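# Move small gear from tester into parts tray

## Task

Remove the small gear from the tester, set it down inside the parts tray, and finish with the gripper released so the gear is no longer held.

## Robot and tools

Robot: two 6-joint arms with parallel grippers, named left_arm and right_arm. The names are labels only and do not mean sides of any image. left_arm stands on the +y side with its base at (+0.043, +0.305, 0) m; right_arm's base is at (-0.031, -0.306, 0) m. Both bases are turned slightly about z.

Scene frame: origin on the table surface midway between the arms, +x pointing out over the table, +z up. Reported gripper positions are in metres in this frame, with orientation as a wxyz quaternion. end_effector_position is the point between the finger pads, about 1 cm short of the fingertips. The fingers extend along the gripper's +z axis and close along its y axis. Printed hand positions can be somewhat wrong, more so at long reach.

Row layout (used by execute_actions and move): one flat list of 14 numbers covering both arms, each in [-1, 1], even when only one arm should move. The first 7 are left_arm and the last 7 are right_arm. Within each arm the order is shoulder, elbow, waist, wrist pitch, wrist yaw, wrist roll, then gripper opening. The six joint numbers are scaled offsets, not poses: 1.0 equals 1.258 rad for shoulder, 1.238 for elbow, 1.202 for waist, 2.073 for wrist pitch and 2.022 for wrist yaw and wrist roll. The opening number is absolute: +1 is fully open, -1 is fully closed. Stated joint ranges in rad: waist -2.618 to 3.054, shoulder 0.000 to 3.142, elbow 0.000 to 3.142, wrist pitch -1.571 to 1.571, wrist yaw -1.571 to 1.571, wrist roll -2.094 to 2.094. Real ends can differ by up to 0.036 rad. If an action would push a joint more than 0.036 rad beyond its end, both arms' action is refused. If the first action of a call fails this check, or any action is malformed, nothing in that call runs. A joint driven to its end is clipped there, and the result then says "joint sent to its limit".

execute_actions(actions): a list of actions. Each action is a list of 1 to 15 rows, and each row lasts one control step of 1/30 s. A shorter table repeats its final row until 15 steps pass. The joint offsets in every row are measured from the angles the joints had when that action began, not from the previous row. For a call's first action, that means the last angles reported in this scene. An empty list just returns state and images.

move(target, speed, blocking): target is one 14-number row. Its offsets are measured from the "Joint positions" in the latest result that shows them. All joints travel together so that they finish at the same moment, which makes the gripper follow a curve. speed, in rad/s from 0.01 to 2 (default 0.5), caps the joint with the longest path. A path lasts between 0.5 and 10 s and stops after 10 s even if unfinished. Moves do not steer around objects or the other arm, and they hit harder when faster or aimed deeper past a contact. Finger commands are applied at the start. With blocking=false the result comes after 0.5 s while motion continues. Until you see it end, call wait or stop before sending rows or another move. The result adds a "move:" line giving the ending (done, off_target, moving, held, fault). It also reports limits=held or limits=none, and names each arm's joint farthest from its target.

wait(seconds): 0 to 10. Holds the last commands and returns early if a running move ends. stop(): brakes a running move, which needs some room to stop; the fingers keep moving. zoom_image(camera, region): region is [x0, y0, x1, y1] in that camera's pixels, with (0,0) at top left, at most 504x504. Cameras are cam_head_left, cam_head_right, cam_high and cam_low (504x504), plus cam_left_wrist and cam_right_wrist (616x616, fisheye). Approximate calibrations are provided. read_manual(section) returns only licence text. finished_scene(scene) ends the current scene, given by its number, and cannot be undone. Call it only once the gear rests in the tray and is released.

Results: a state line for each arm with its gripper pose. "Joint positions" and "Joint velocities" list each arm's six joints in row order (rad, rad/s) followed by the finger gap (m, m/s; 0.094 m means fully open). "Joint targets" shows the angles currently being commanded. grip_measured gives the measured opening on the same -1..+1 scale as the command, with a fixed error of about 1 mm per gripper. "joint command not followed" means a clearance check altered joint targets; everything else in the row still ran. FAULT lines report an arm stop. MOTOR HOT appears from 75 °C. OVER-TEMPERATURE FAULT means a stop at 90 °C, and at 100 °C the arm goes limp and falls.

Motion rules: each step, a joint's target stays within a fixed lead of its measured angle. The lead is 0.202 rad for waist, 0.258 for shoulder, 0.238 for elbow, 0.573 for wrist pitch and 0.522 for wrist yaw and roll. Targets that would put the gripper more than 70 mm from its measured position are scaled back. Big changes therefore take several actions, so resend what remains. Sending all-zero offsets can let an arm sag. To hold a posture, command offsets back to the desired angles, then zeros, and increase the correction if a joint still falls short.

Gripping: to hold something, keep commanding an opening below grip_measured. About 0.03 below holds firmly, and less than that holds gently. Pad force peaks near 50-62 N, and very thin parts get less. Something may briefly pull on the held gear, so grip it securely.

Avoid: knocking or placing anything off the table, letting the arms collide or push on each other, dropping or slipping the gear, fast impacts, and hard presses. Keep loaded holds short to limit motor heating, and move smoothly with little wasted motion.

Each tool is called after "Emit:" by a JSON object that holds its "method" and its "body".

## Session

Emit:
{"method": "execute_actions", "body": {"actions": []}}

Scene clock: 0.00 s.
left_arm: end_effector_position=(+0.5495, +0.5347, +0.3289) grip_measured=+1.000 end_effector_quat_wxyz=(+0.486, -0.000, +0.861, +0.149) | right_arm: end_effector_position=(+0.2344, -0.1368, +0.1856) grip_measured=+1.000 end_effector_quat_wxyz=(+0.052, +0.028, +0.903, +0.426)
Joint names: [shoulder, elbow, waist, wrist pitch, wrist yaw, wrist roll]
Joint positions: left_arm=[ 1.883  1.964  0.391 -0.593  0.153  0.383  0.094] | right_arm=[ 1.391  1.097  0.331 -0.952 -0.841  0.334  0.094]
Joint velocities: left_arm=[-0.017 -0.037 -0.022 -0.051  0.022 -0.022  0.   ] | right_arm=[ 0.012 -0.007  0.002  0.066 -0.051  0.037  0.   ]
Motor temperatures (°C, as the motors report them): left_arm=[22 23 25 24 24 23] | right_arm=[23 23 24 23 22 25]
Joint targets: left_arm=[1.868 1.977 0.391 -0.587 0.154 0.383] | right_arm=[1.382 1.109 0.331 -0.947 -0.853 0.327]

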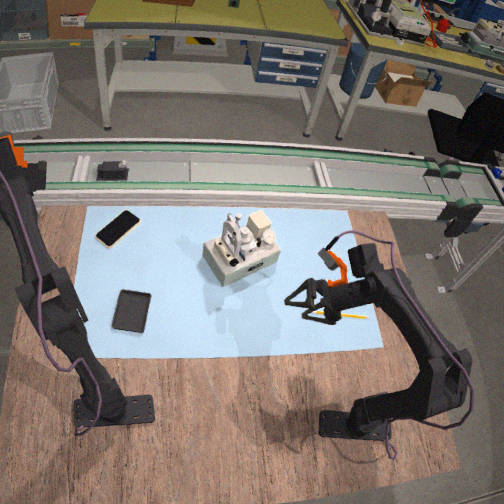

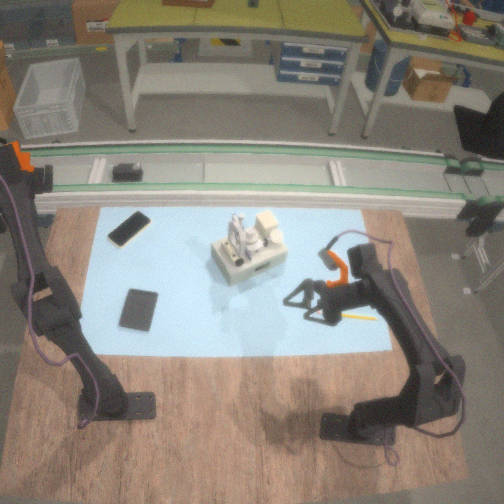

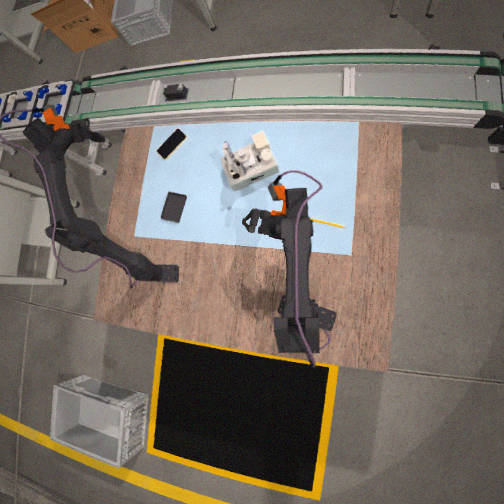

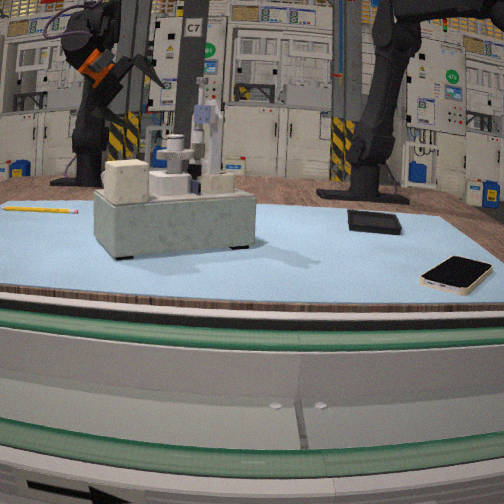

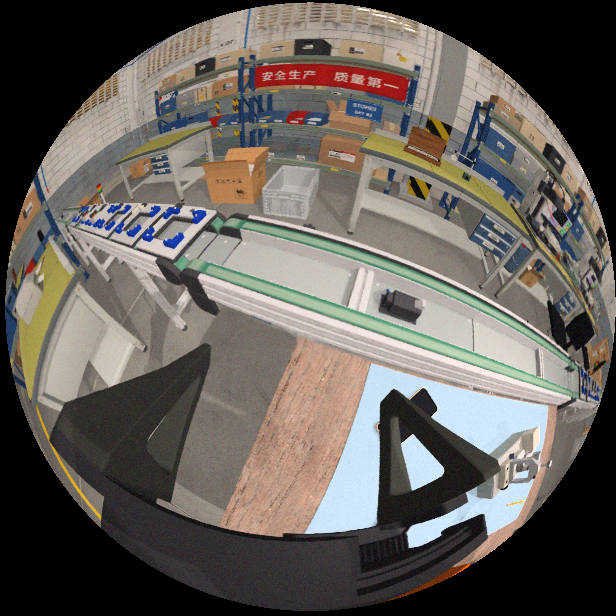

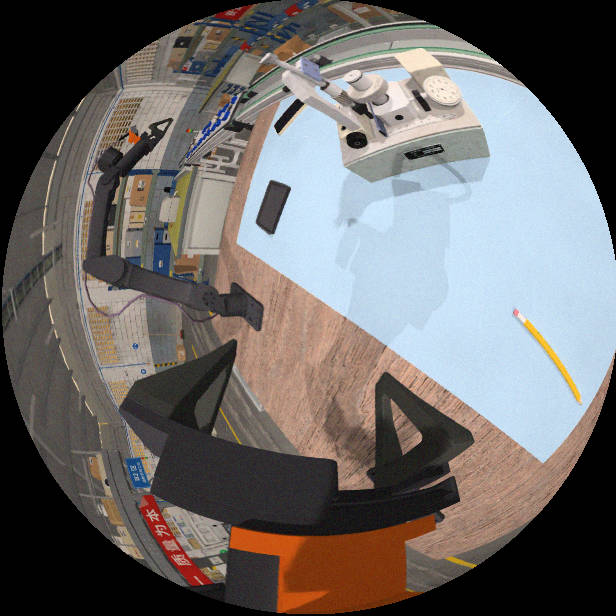

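Emit:
{"method": "zoom_image", "body": {"camera": "cam_head_left", "region": [190, 195, 300, 295]}}

Emit:
{"method": "zoom_image", "body": {"camera": "cam_low", "region": [80, 60, 280, 270]}}

Emit:
{"method": "zoom_image", "body": {"camera": "cam_right_wrist", "region": [250, 30, 510, 200]}}

Emit:
{"method": "zoom_image", "body": {"camera": "cam_high", "region": [205, 120, 295, 200]}}

Region (190, 195, 300, 295) of cam_head_left's 504x504 image, scaled by 4.582, with more detail than that image has; it fills the top 458 rows of this view, and the rest is white.

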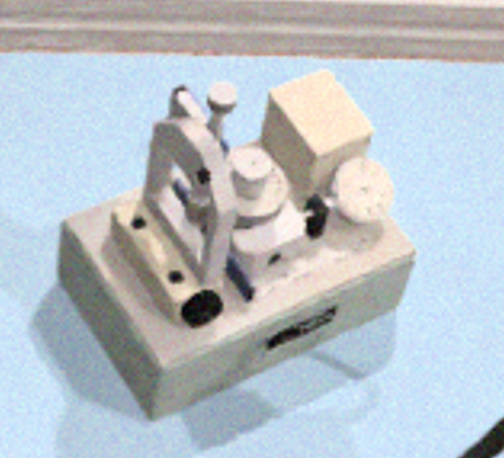

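Region (80, 60, 280, 270) of cam_low's 504x504 image, scaled by 2.400, with more detail than that image has; it fills the left 480 columns of this view, and the rest is white.

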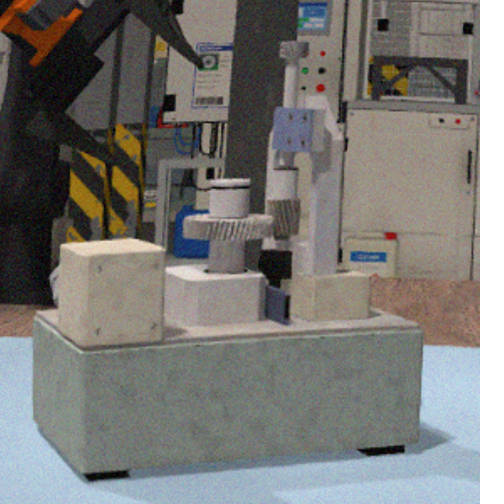

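Region (250, 30, 510, 200) of cam_right_wrist's 616x616 image, scaled by 1.938, with more detail than that image has; it fills the top 330 rows of this view, and the rest is white.

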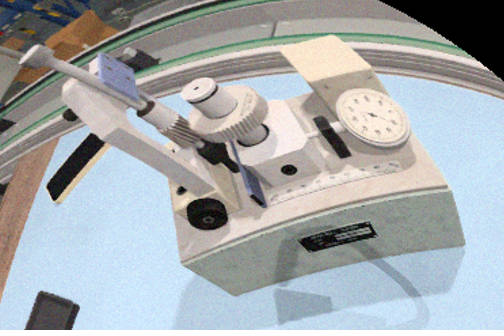

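Region (205, 120, 295, 200) of cam_high's 504x504 image, scaled by 5.600, with more detail than that image has.

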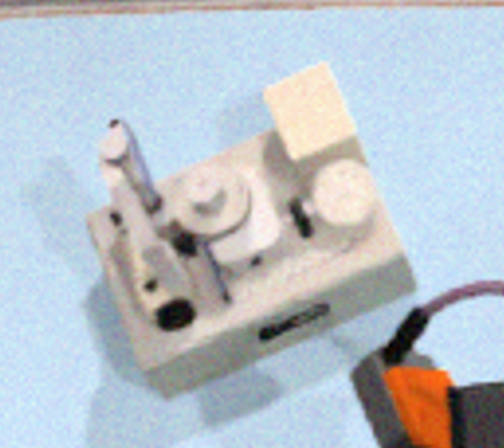

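Emit:
{"method": "move", "body": {"target": [0,0,0,0,0,0,1,0.425,0.733,0.334,0.035,0.416,-0.165,1], "speed": 0.6}}

Scene clock: 3.60 s.
left_arm: end_effector_position=(+0.5495, +0.5347, +0.3289) grip_measured=+1.000 end_effector_quat_wxyz=(+0.486, -0.000, +0.861, +0.149) | right_arm: end_effector_position=(+0.4162, -0.0441, +0.2541) grip_measured=+1.000 end_effector_quat_wxyz=(+0.343, -0.240, +0.903, +0.098)
Joint names: [shoulder, elbow, waist, wrist pitch, wrist yaw, wrist roll]
Joint positions: left_arm=[ 1.883  1.964  0.391 -0.593  0.153  0.383  0.094] | right_arm=[ 1.922  1.974  0.729 -0.892 -0.01   0.008  0.094]
Joint velocities: left_arm=[ 0.007 -0.022  0.017  0.037 -0.11  -0.007  0.   ] | right_arm=[-0.012  0.012 -0.012  0.022  0.11  -0.022  0.   ]
Motor temperatures (°C, as the motors report them): left_arm=[23 23 25 25 24 23] | right_arm=[23 24 24 23 22 25]
Joint targets: left_arm=[1.883 1.964 0.391 -0.593 0.153 0.383] | right_arm=[1.926 2.005 0.733 -0.879 -0.001 0.000]
move: off_target (right_arm); limits=none; left_arm: farthest joint: the waist, 0.000 radians from its target (0.000 radians at the start); right_arm: farthest joint: the elbow, 0.030 radians from its target (0.907 radians at the start)
camera_calibration (this result's frames):
cam_right_wrist: T_world_to_cam=[[0.678549, -0.721557, 0.137573, -0.34968], [-0.695987, -0.691435, -0.1937, 0.352721], [0.234888, 0.035686, -0.971367, 0.276075], [0, 0, 0, 1]] pos_world=[0.417918, -0.0182823, 0.384598]

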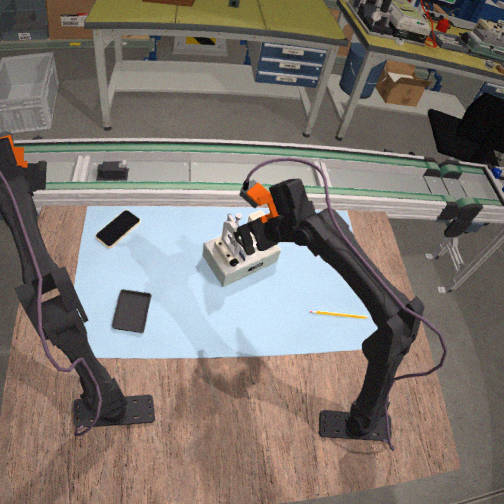

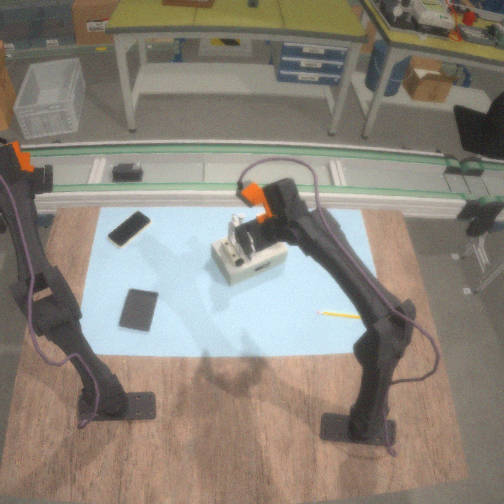

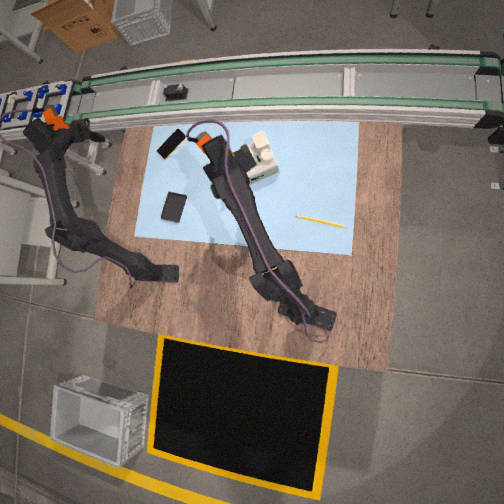

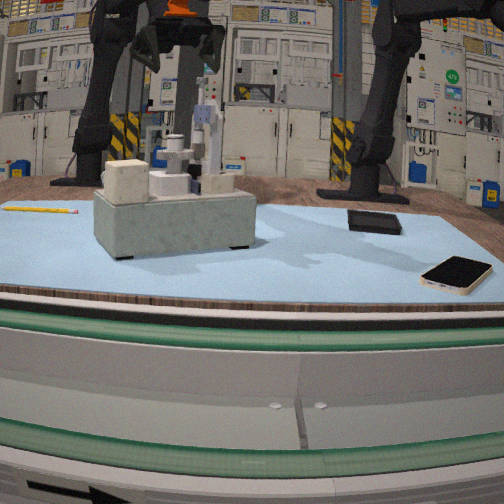

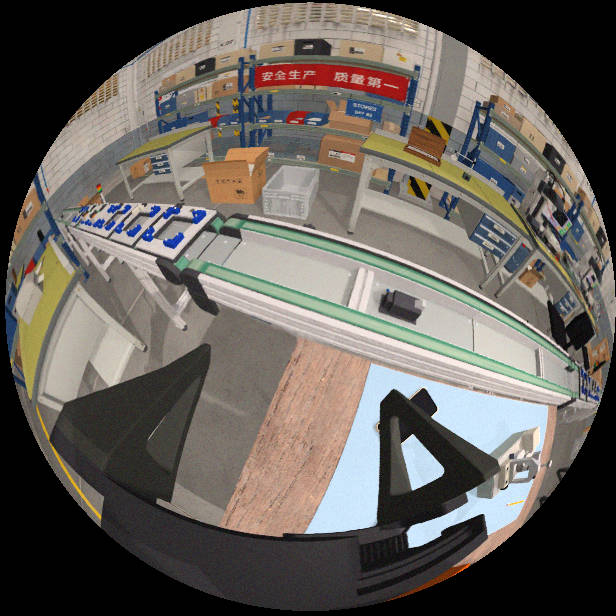

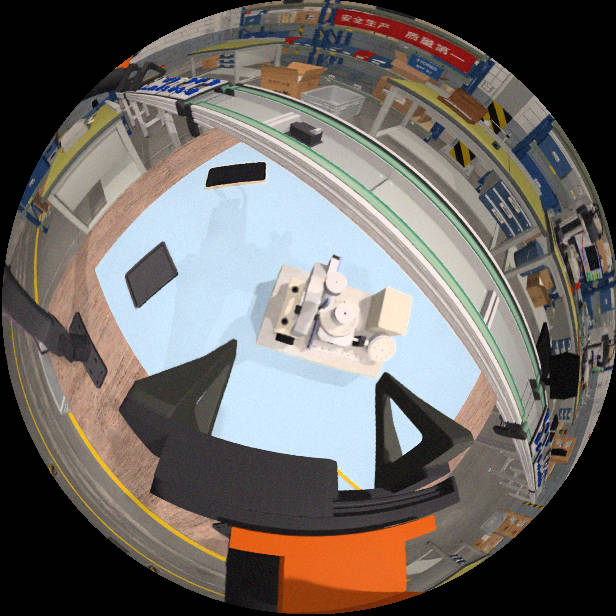

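Emit:
{"method": "zoom_image", "body": {"camera": "cam_right_wrist", "region": [240, 240, 430, 390]}}

Emit:
{"method": "zoom_image", "body": {"camera": "cam_low", "region": [100, 10, 260, 210]}}

Region (240, 240, 430, 390) of cam_right_wrist's 616x616 image, scaled by 2.653, with more detail than that image has; it fills the top 398 rows of this view, and the rest is white.

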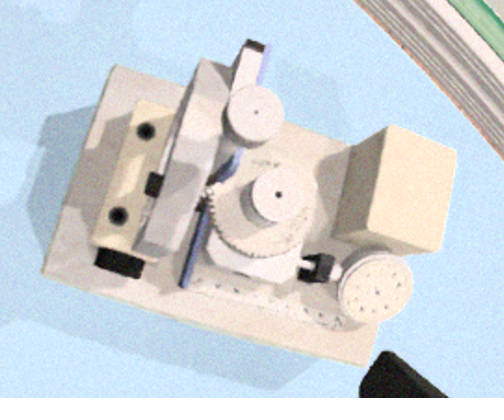

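Region (100, 10, 260, 210) of cam_low's 504x504 image, scaled by 2.520, with more detail than that image has; it fills the left 403 columns of this view, and the rest is white.

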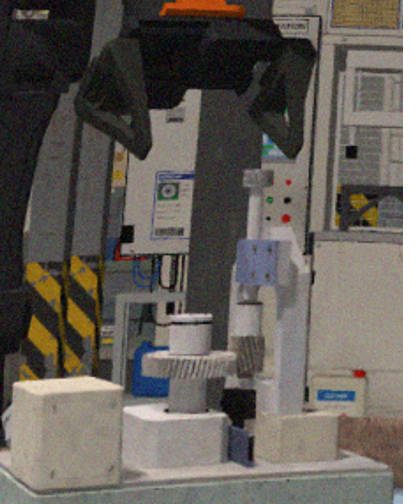

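Emit:
{"method": "move", "body": {"target": [0,0,0,0,0,0,1,0.118,0.078,0.003,0.059,0,0,0.2], "speed": 0.2}}

Emit:
{"method": "zoom_image", "body": {"camera": "cam_low", "region": [100, 10, 260, 210]}}

Emit:
{"method": "zoom_image", "body": {"camera": "cam_right_wrist", "region": [200, 200, 450, 450]}}

Scene clock: 5.30 s.
left_arm: end_effector_position=(+0.5495, +0.5347, +0.3289) grip_measured=+1.000 end_effector_quat_wxyz=(+0.486, -0.000, +0.861, +0.149) | right_arm: end_effector_position=(+0.4550, -0.0217, +0.2207) grip_measured=+0.203 end_effector_quat_wxyz=(+0.352, -0.239, +0.899, +0.101)
Joint names: [shoulder, elbow, waist, wrist pitch, wrist yaw, wrist roll]
Joint positions: left_arm=[ 1.883  1.964  0.391 -0.593  0.153  0.383  0.094] | right_arm=[ 2.072  2.04   0.729 -0.789 -0.009  0.008  0.057]
Joint velocities: left_arm=[ 0.002 -0.017 -0.007  0.022  0.022  0.007  0.   ] | right_arm=[ 0.007  0.017  0.002 -0.11  -0.051  0.081 -0.   ]
Motor temperatures (°C, as the motors report them): left_arm=[23 24 25 26 24 23] | right_arm=[24 25 24 24 22 25]
Joint targets: left_arm=[1.883 1.964 0.391 -0.593 0.153 0.383] | right_arm=[2.071 2.071 0.732 -0.770 -0.010 0.008]
move: off_target (right_arm); limits=none; left_arm: farthest joint: the waist, 0.000 radians from its target (0.000 radians at the start); right_arm: farthest joint: the elbow, 0.030 radians from its target (0.096 radians at the start)
camera_calibration (this result's frames):
cam_right_wrist: T_world_to_cam=[[0.676122, -0.722865, 0.142566, -0.355335], [-0.692428, -0.689532, -0.212343, 0.391244], [0.251799, 0.0448535, -0.966739, 0.225209], [0, 0, 0, 1]] pos_world=[0.454451, 0.00281411, 0.351455]

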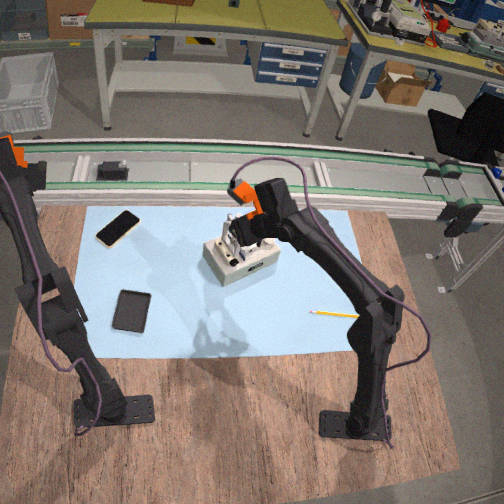

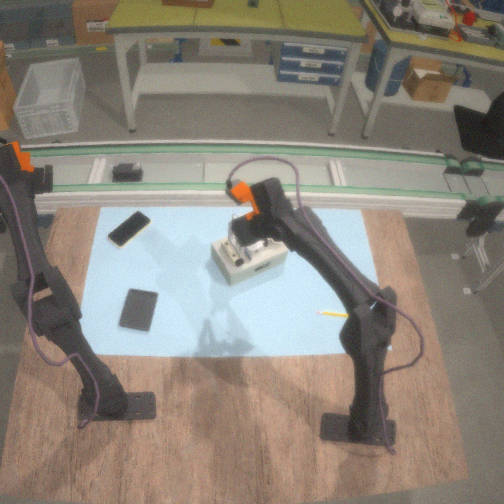

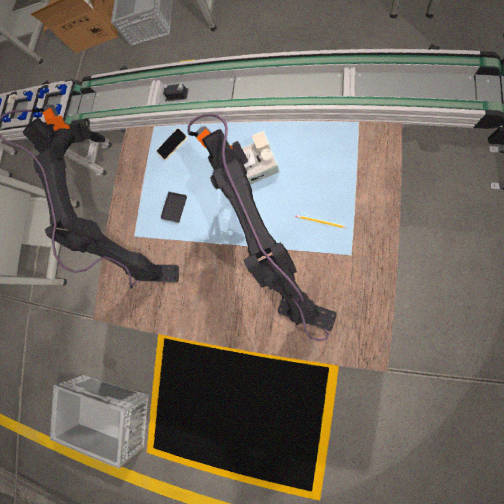

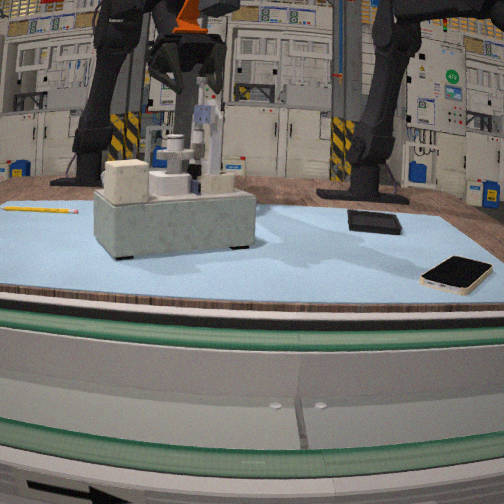

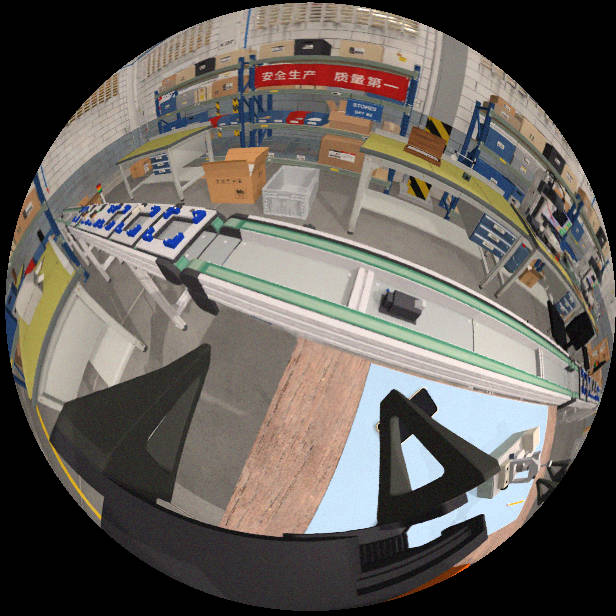

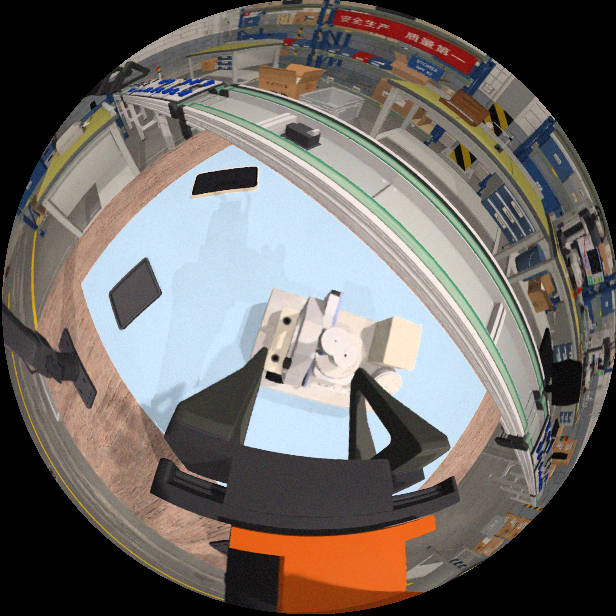

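Region (100, 10, 260, 210) of cam_low's 504x504 image, scaled by 2.520, with more detail than that image has; it fills the left 403 columns of this view, and the rest is white.

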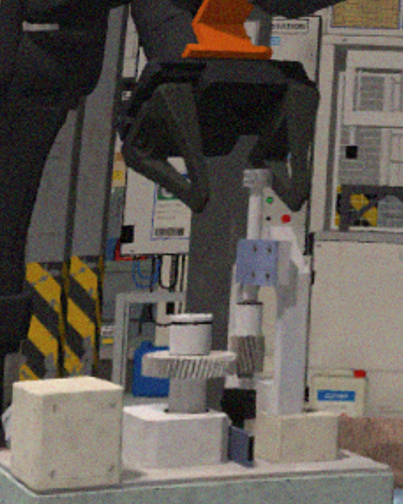

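Region (200, 200, 450, 450) of cam_right_wrist's 616x616 image, scaled by 2.016, with more detail than that image has.

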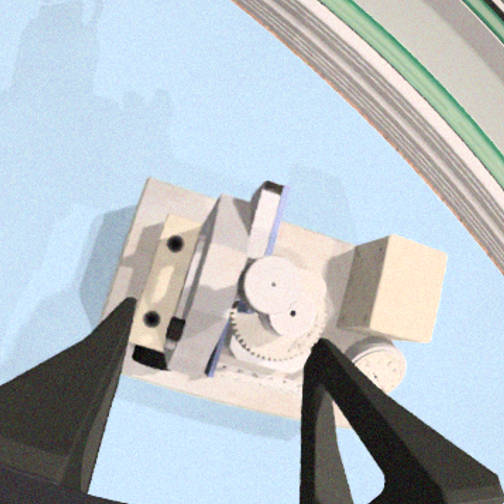

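Emit:
{"method": "move", "body": {"target": [0,0,0,0,0,0,1,0.097,0.174,0,-0.021,0,0,0.2], "speed": 0.15}}

Emit:
{"method": "zoom_image", "body": {"camera": "cam_low", "region": [100, 10, 260, 210]}}

Emit:
{"method": "zoom_image", "body": {"camera": "cam_right_wrist", "region": [200, 200, 450, 450]}}

Scene clock: 7.47 s.
left_arm: end_effector_position=(+0.5495, +0.5347, +0.3289) grip_measured=+1.000 end_effector_quat_wxyz=(+0.486, -0.000, +0.861, +0.149) | right_arm: end_effector_position=(+0.4789, -0.0079, +0.2250) grip_measured=+0.203 end_effector_quat_wxyz=(+0.365, -0.238, +0.894, +0.104)
Joint names: [shoulder, elbow, waist, wrist pitch, wrist yaw, wrist roll]
Joint positions: left_arm=[ 1.883  1.964  0.391 -0.593  0.153  0.383  0.094] | right_arm=[ 2.191  2.226  0.729 -0.827 -0.009  0.008  0.057]
Joint velocities: left_arm=[-0.022 -0.002  0.022  0.051  0.095 -0.007  0.   ] | right_arm=[ 0.002  0.002  0.007 -0.007 -0.007  0.066 -0.001]
Motor temperatures (°C, as the motors report them): left_arm=[24 24 25 26 24 23] | right_arm=[25 26 24 24 22 25]
Joint targets: left_arm=[1.883 1.964 0.391 -0.593 0.153 0.383] | right_arm=[2.194 2.256 0.729 -0.832 -0.009 0.008]
move: off_target (right_arm); limits=none; left_arm: farthest joint: the waist, 0.000 radians from its target (0.000 radians at the start); right_arm: farthest joint: the elbow, 0.029 radians from its target (0.215 radians at the start)
camera_calibration (this result's frames):
cam_right_wrist: T_world_to_cam=[[0.672609, -0.724893, 0.14875, -0.361871], [-0.68699, -0.686392, -0.238558, 0.421603], [0.27503, 0.0582665, -0.959668, 0.210088], [0, 0, 0, 1]] pos_world=[0.475255, 0.0148261, 0.35602]

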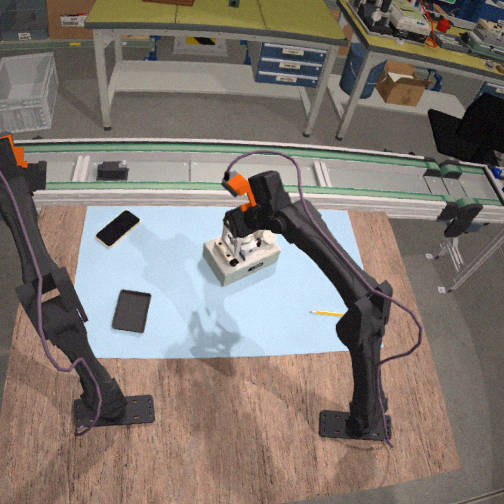

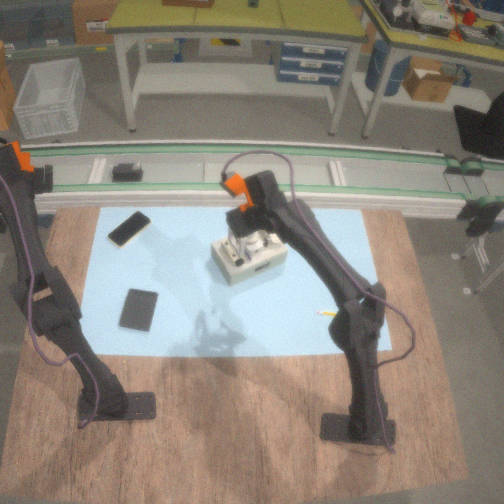

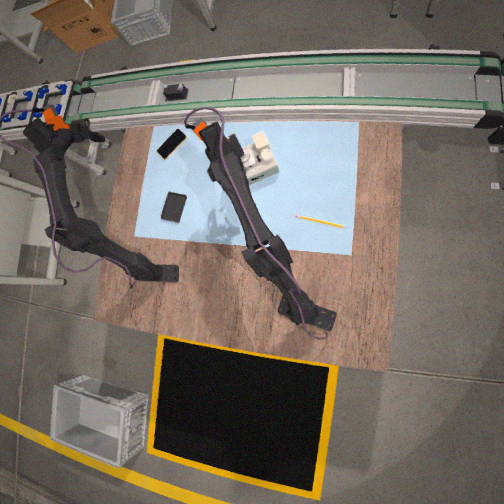

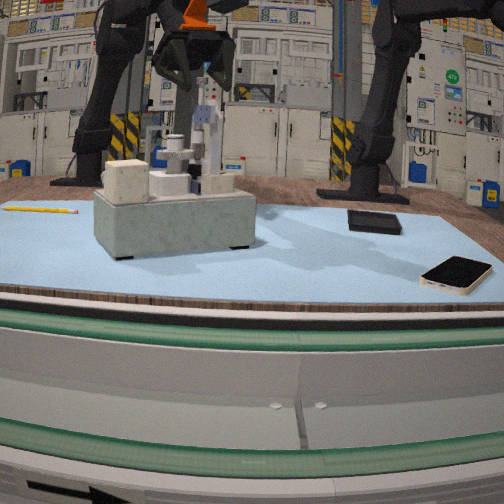

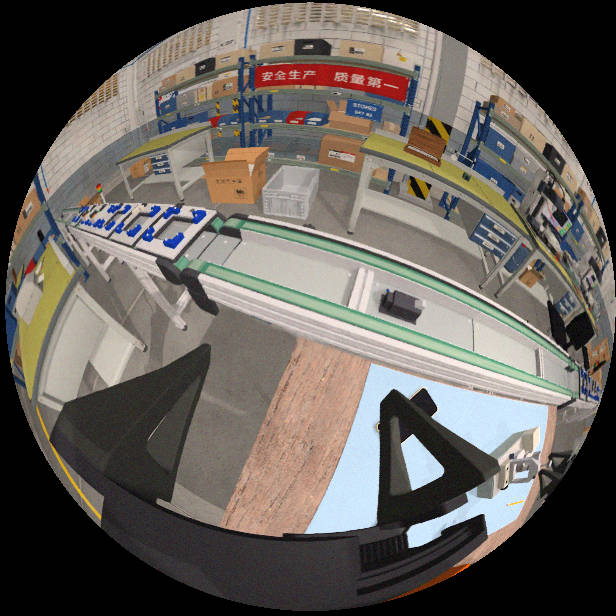

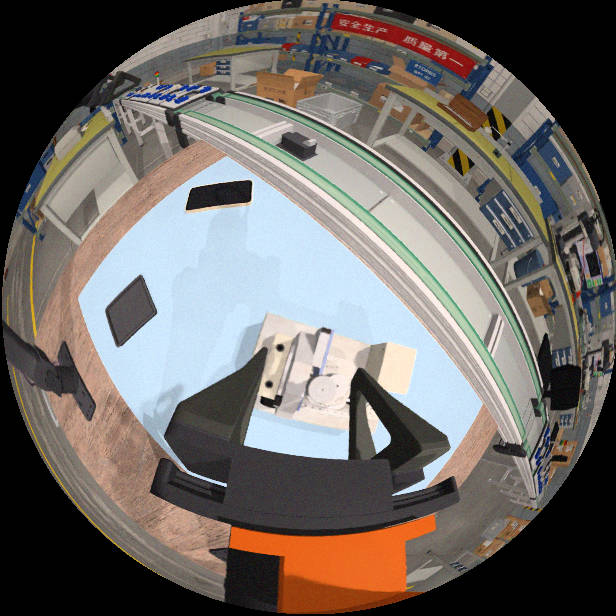

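Region (100, 10, 260, 210) of cam_low's 504x504 image, scaled by 2.520, with more detail than that image has; it fills the left 403 columns of this view, and the rest is white.

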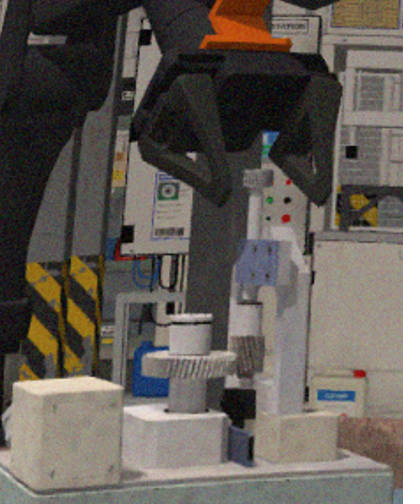

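Region (200, 200, 450, 450) of cam_right_wrist's 616x616 image, scaled by 2.016, with more detail than that image has.

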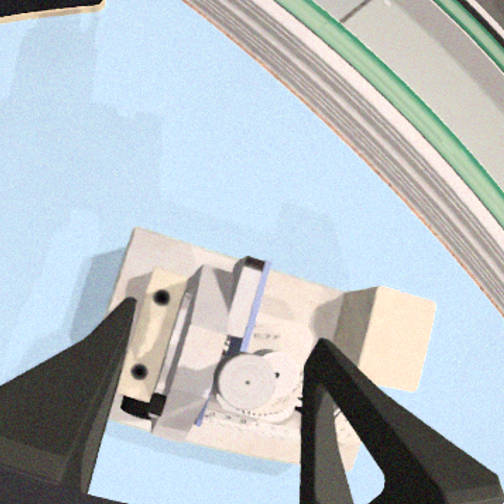

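Emit:
{"method": "move", "body": {"target": [0,0,0,0,0,0,1,0.012,0.02,-0.01,0,0,0,0.2], "speed": 0.1}}

Emit:
{"method": "execute_actions", "body": {"actions": [[[0,0,0,0,0,0,1,0,0.024,0,0,0,0,-0.75]],[[0,0,0,0,0,0,1,0,0,0,0,0,0,-0.75]]]}}

Emit:
{"method": "zoom_image", "body": {"camera": "cam_low", "region": [100, 10, 260, 210]}}

Scene clock: 8.53 s.
left_arm: end_effector_position=(+0.5495, +0.5347, +0.3289) grip_measured=+1.000 end_effector_quat_wxyz=(+0.486, -0.000, +0.861, +0.149) | right_arm: end_effector_position=(+0.4804, -0.0071, +0.2153) grip_measured=+0.203 end_effector_quat_wxyz=(+0.357, -0.238, +0.897, +0.102)
Joint names: [shoulder, elbow, waist, wrist pitch, wrist yaw, wrist roll]
Joint positions: left_arm=[ 1.883  1.964  0.391 -0.593  0.153  0.383  0.094] | right_arm=[ 2.208  2.226  0.729 -0.828 -0.009  0.008  0.057]
Joint velocities: left_arm=[ 0.012 -0.002 -0.002 -0.022 -0.037 -0.022  0.   ] | right_arm=[-0.002  0.007  0.012  0.007 -0.007 -0.066  0.001]
Motor temperatures (°C, as the motors report them): left_arm=[24 24 25 26 24 23] | right_arm=[25 26 24 24 22 25]
Joint targets: left_arm=[1.883 1.964 0.391 -0.593 0.153 0.383] | right_arm=[2.206 2.251 0.717 -0.828 -0.009 0.008]
move: off_target (right_arm); limits=none; left_arm: farthest joint: the waist, 0.000 radians from its target (0.000 radians at the start); right_arm: farthest joint: the elbow, 0.025 radians from its target (0.025 radians at the start)
camera_calibration (this result's frames):
cam_right_wrist: T_world_to_cam=[[0.674792, -0.723633, 0.144951, -0.361016], [-0.690417, -0.688371, -0.222419, 0.418988], [0.26073, 0.0500098, -0.964116, 0.208151], [0, 0, 0, 1]] pos_world=[0.478616, 0.0167668, 0.346203]

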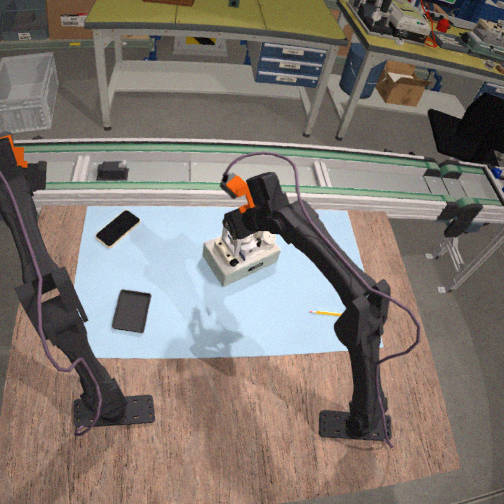

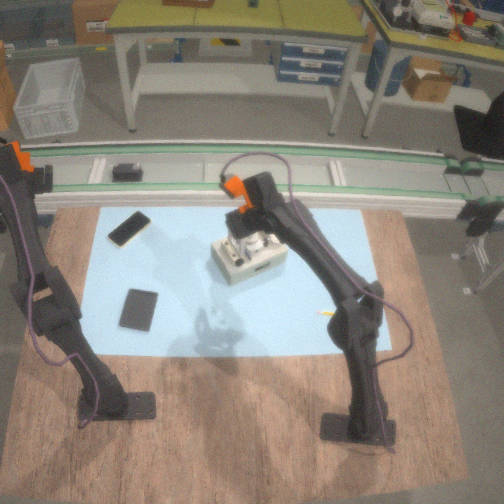

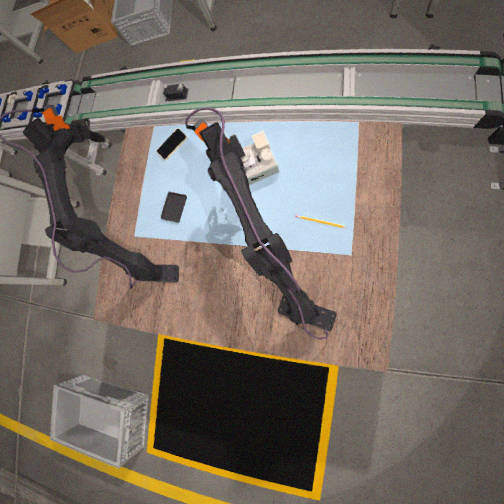

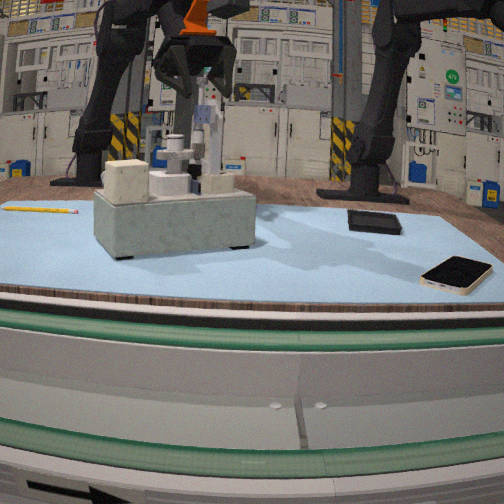

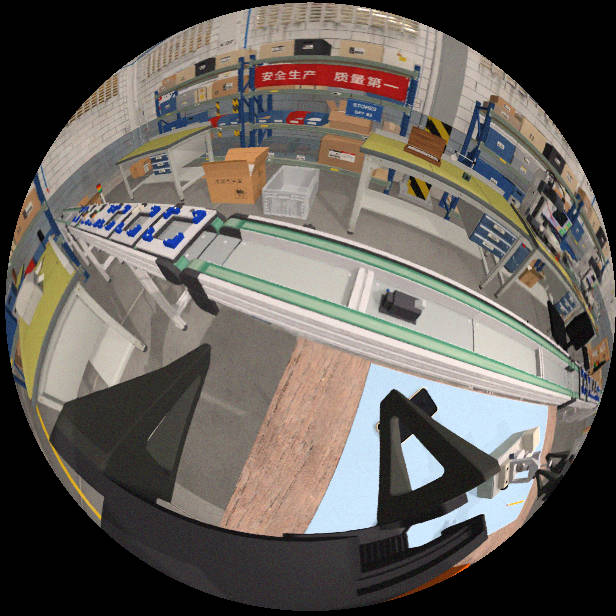

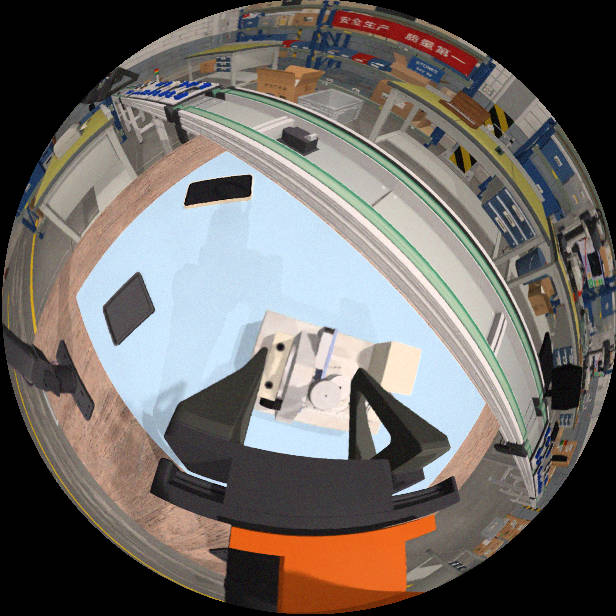

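Scene clock: 9.53 s.
left_arm: end_effector_position=(+0.5495, +0.5347, +0.3289) grip_measured=+1.000 end_effector_quat_wxyz=(+0.486, -0.000, +0.861, +0.149) | right_arm: end_effector_position=(+0.4831, -0.0118, +0.2154) grip_measured=-0.736 end_effector_quat_wxyz=(+0.359, -0.234, +0.898, +0.096)
Joint names: [shoulder, elbow, waist, wrist pitch, wrist yaw, wrist roll]
Joint positions: left_arm=[ 1.883  1.964  0.391 -0.593  0.153  0.383  0.094] | right_arm=[ 2.208  2.226  0.723 -0.827  0.002  0.008  0.012]
Joint velocities: left_arm=[-0.002 -0.002 -0.012 -0.037  0.007 -0.095  0.   ] | right_arm=[-0.017 -0.002 -0.007 -0.007 -0.037 -0.007 -0.001]
Motor temperatures (°C, as the motors report them): left_arm=[24 24 25 26 24 23] | right_arm=[26 26 24 24 22 25]
Joint targets: left_arm=[1.883 1.964 0.391 -0.593 0.153 0.383] | right_arm=[2.208 2.226 0.723 -0.827 0.002 0.008]
camera_calibration (this result's frames):
cam_right_wrist: T_world_to_cam=[[0.664037, -0.731926, 0.15277, -0.362859], [-0.698967, -0.680219, -0.220788, 0.421579], [0.265518, 0.0398307, -0.963283, 0.205107], [0, 0, 0, 1]] pos_world=[0.481162, 0.0130103, 0.34609]

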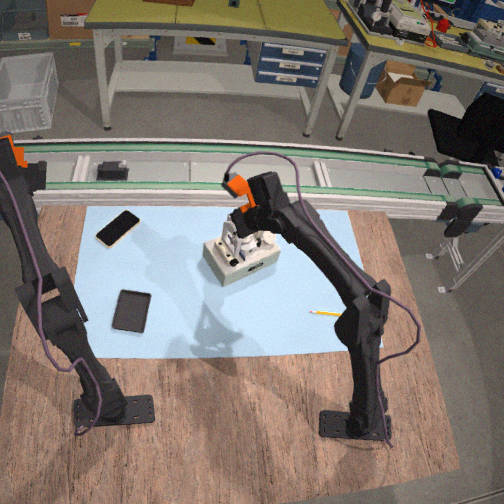

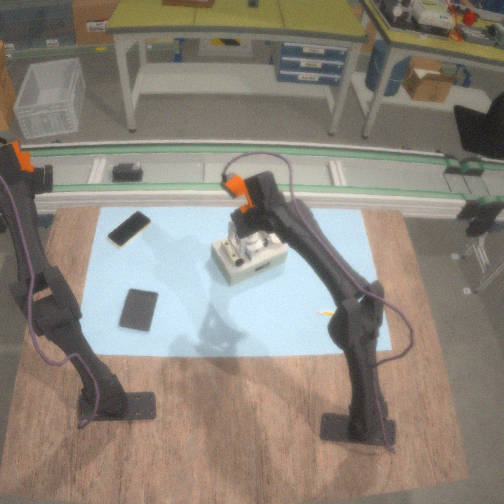

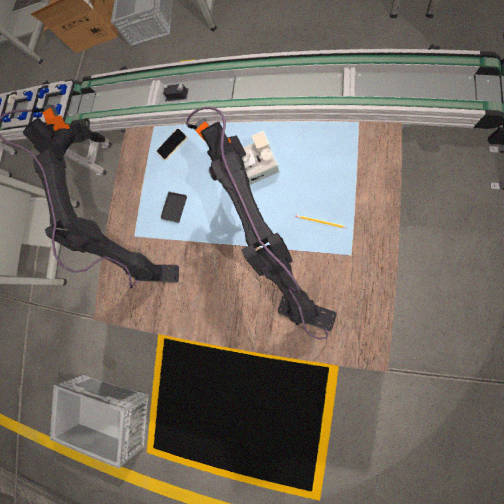

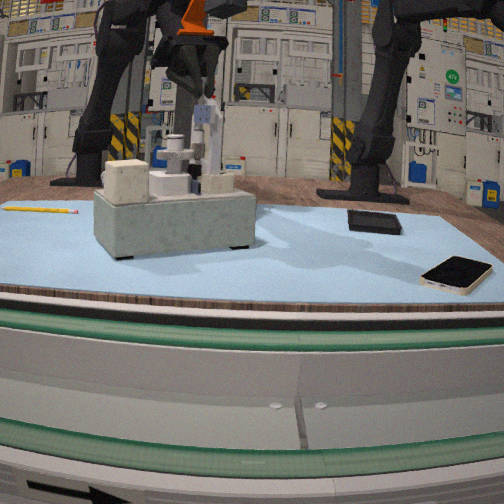

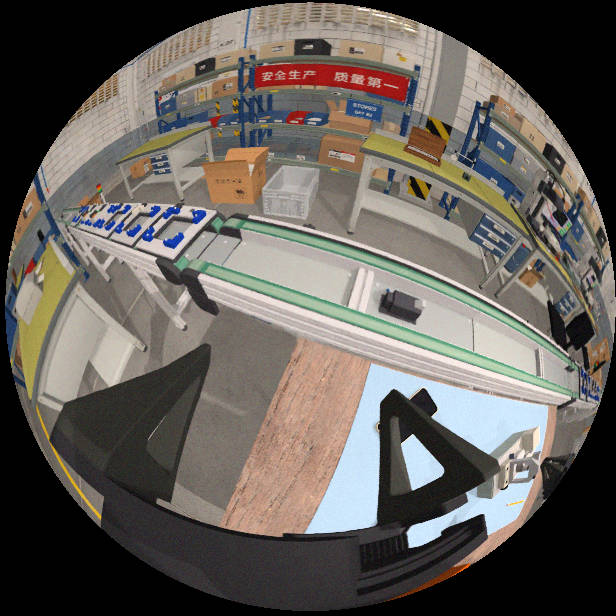

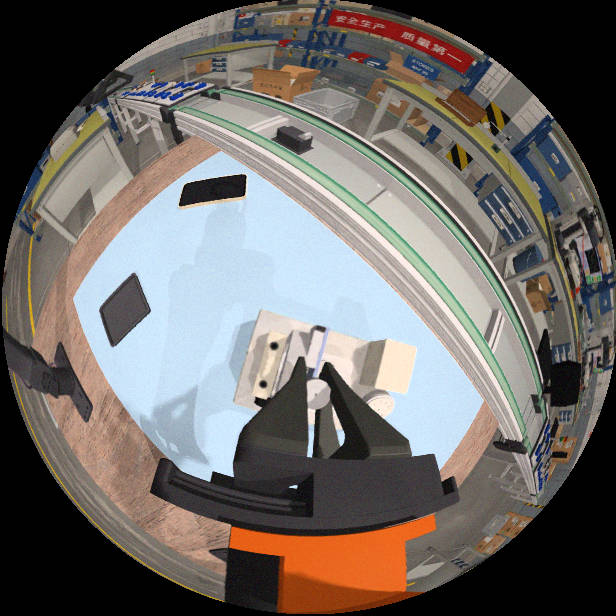

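Region (100, 10, 260, 210) of cam_low's 504x504 image, scaled by 2.520, with more detail than that image has; it fills the left 403 columns of this view, and the rest is white.

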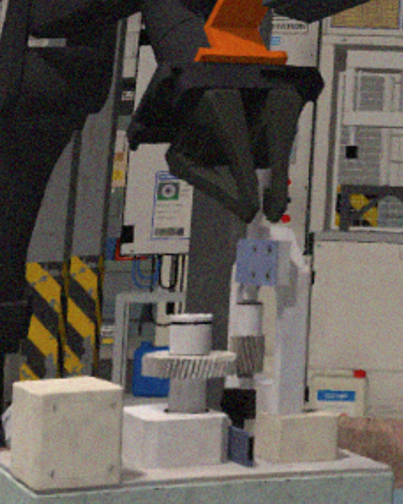

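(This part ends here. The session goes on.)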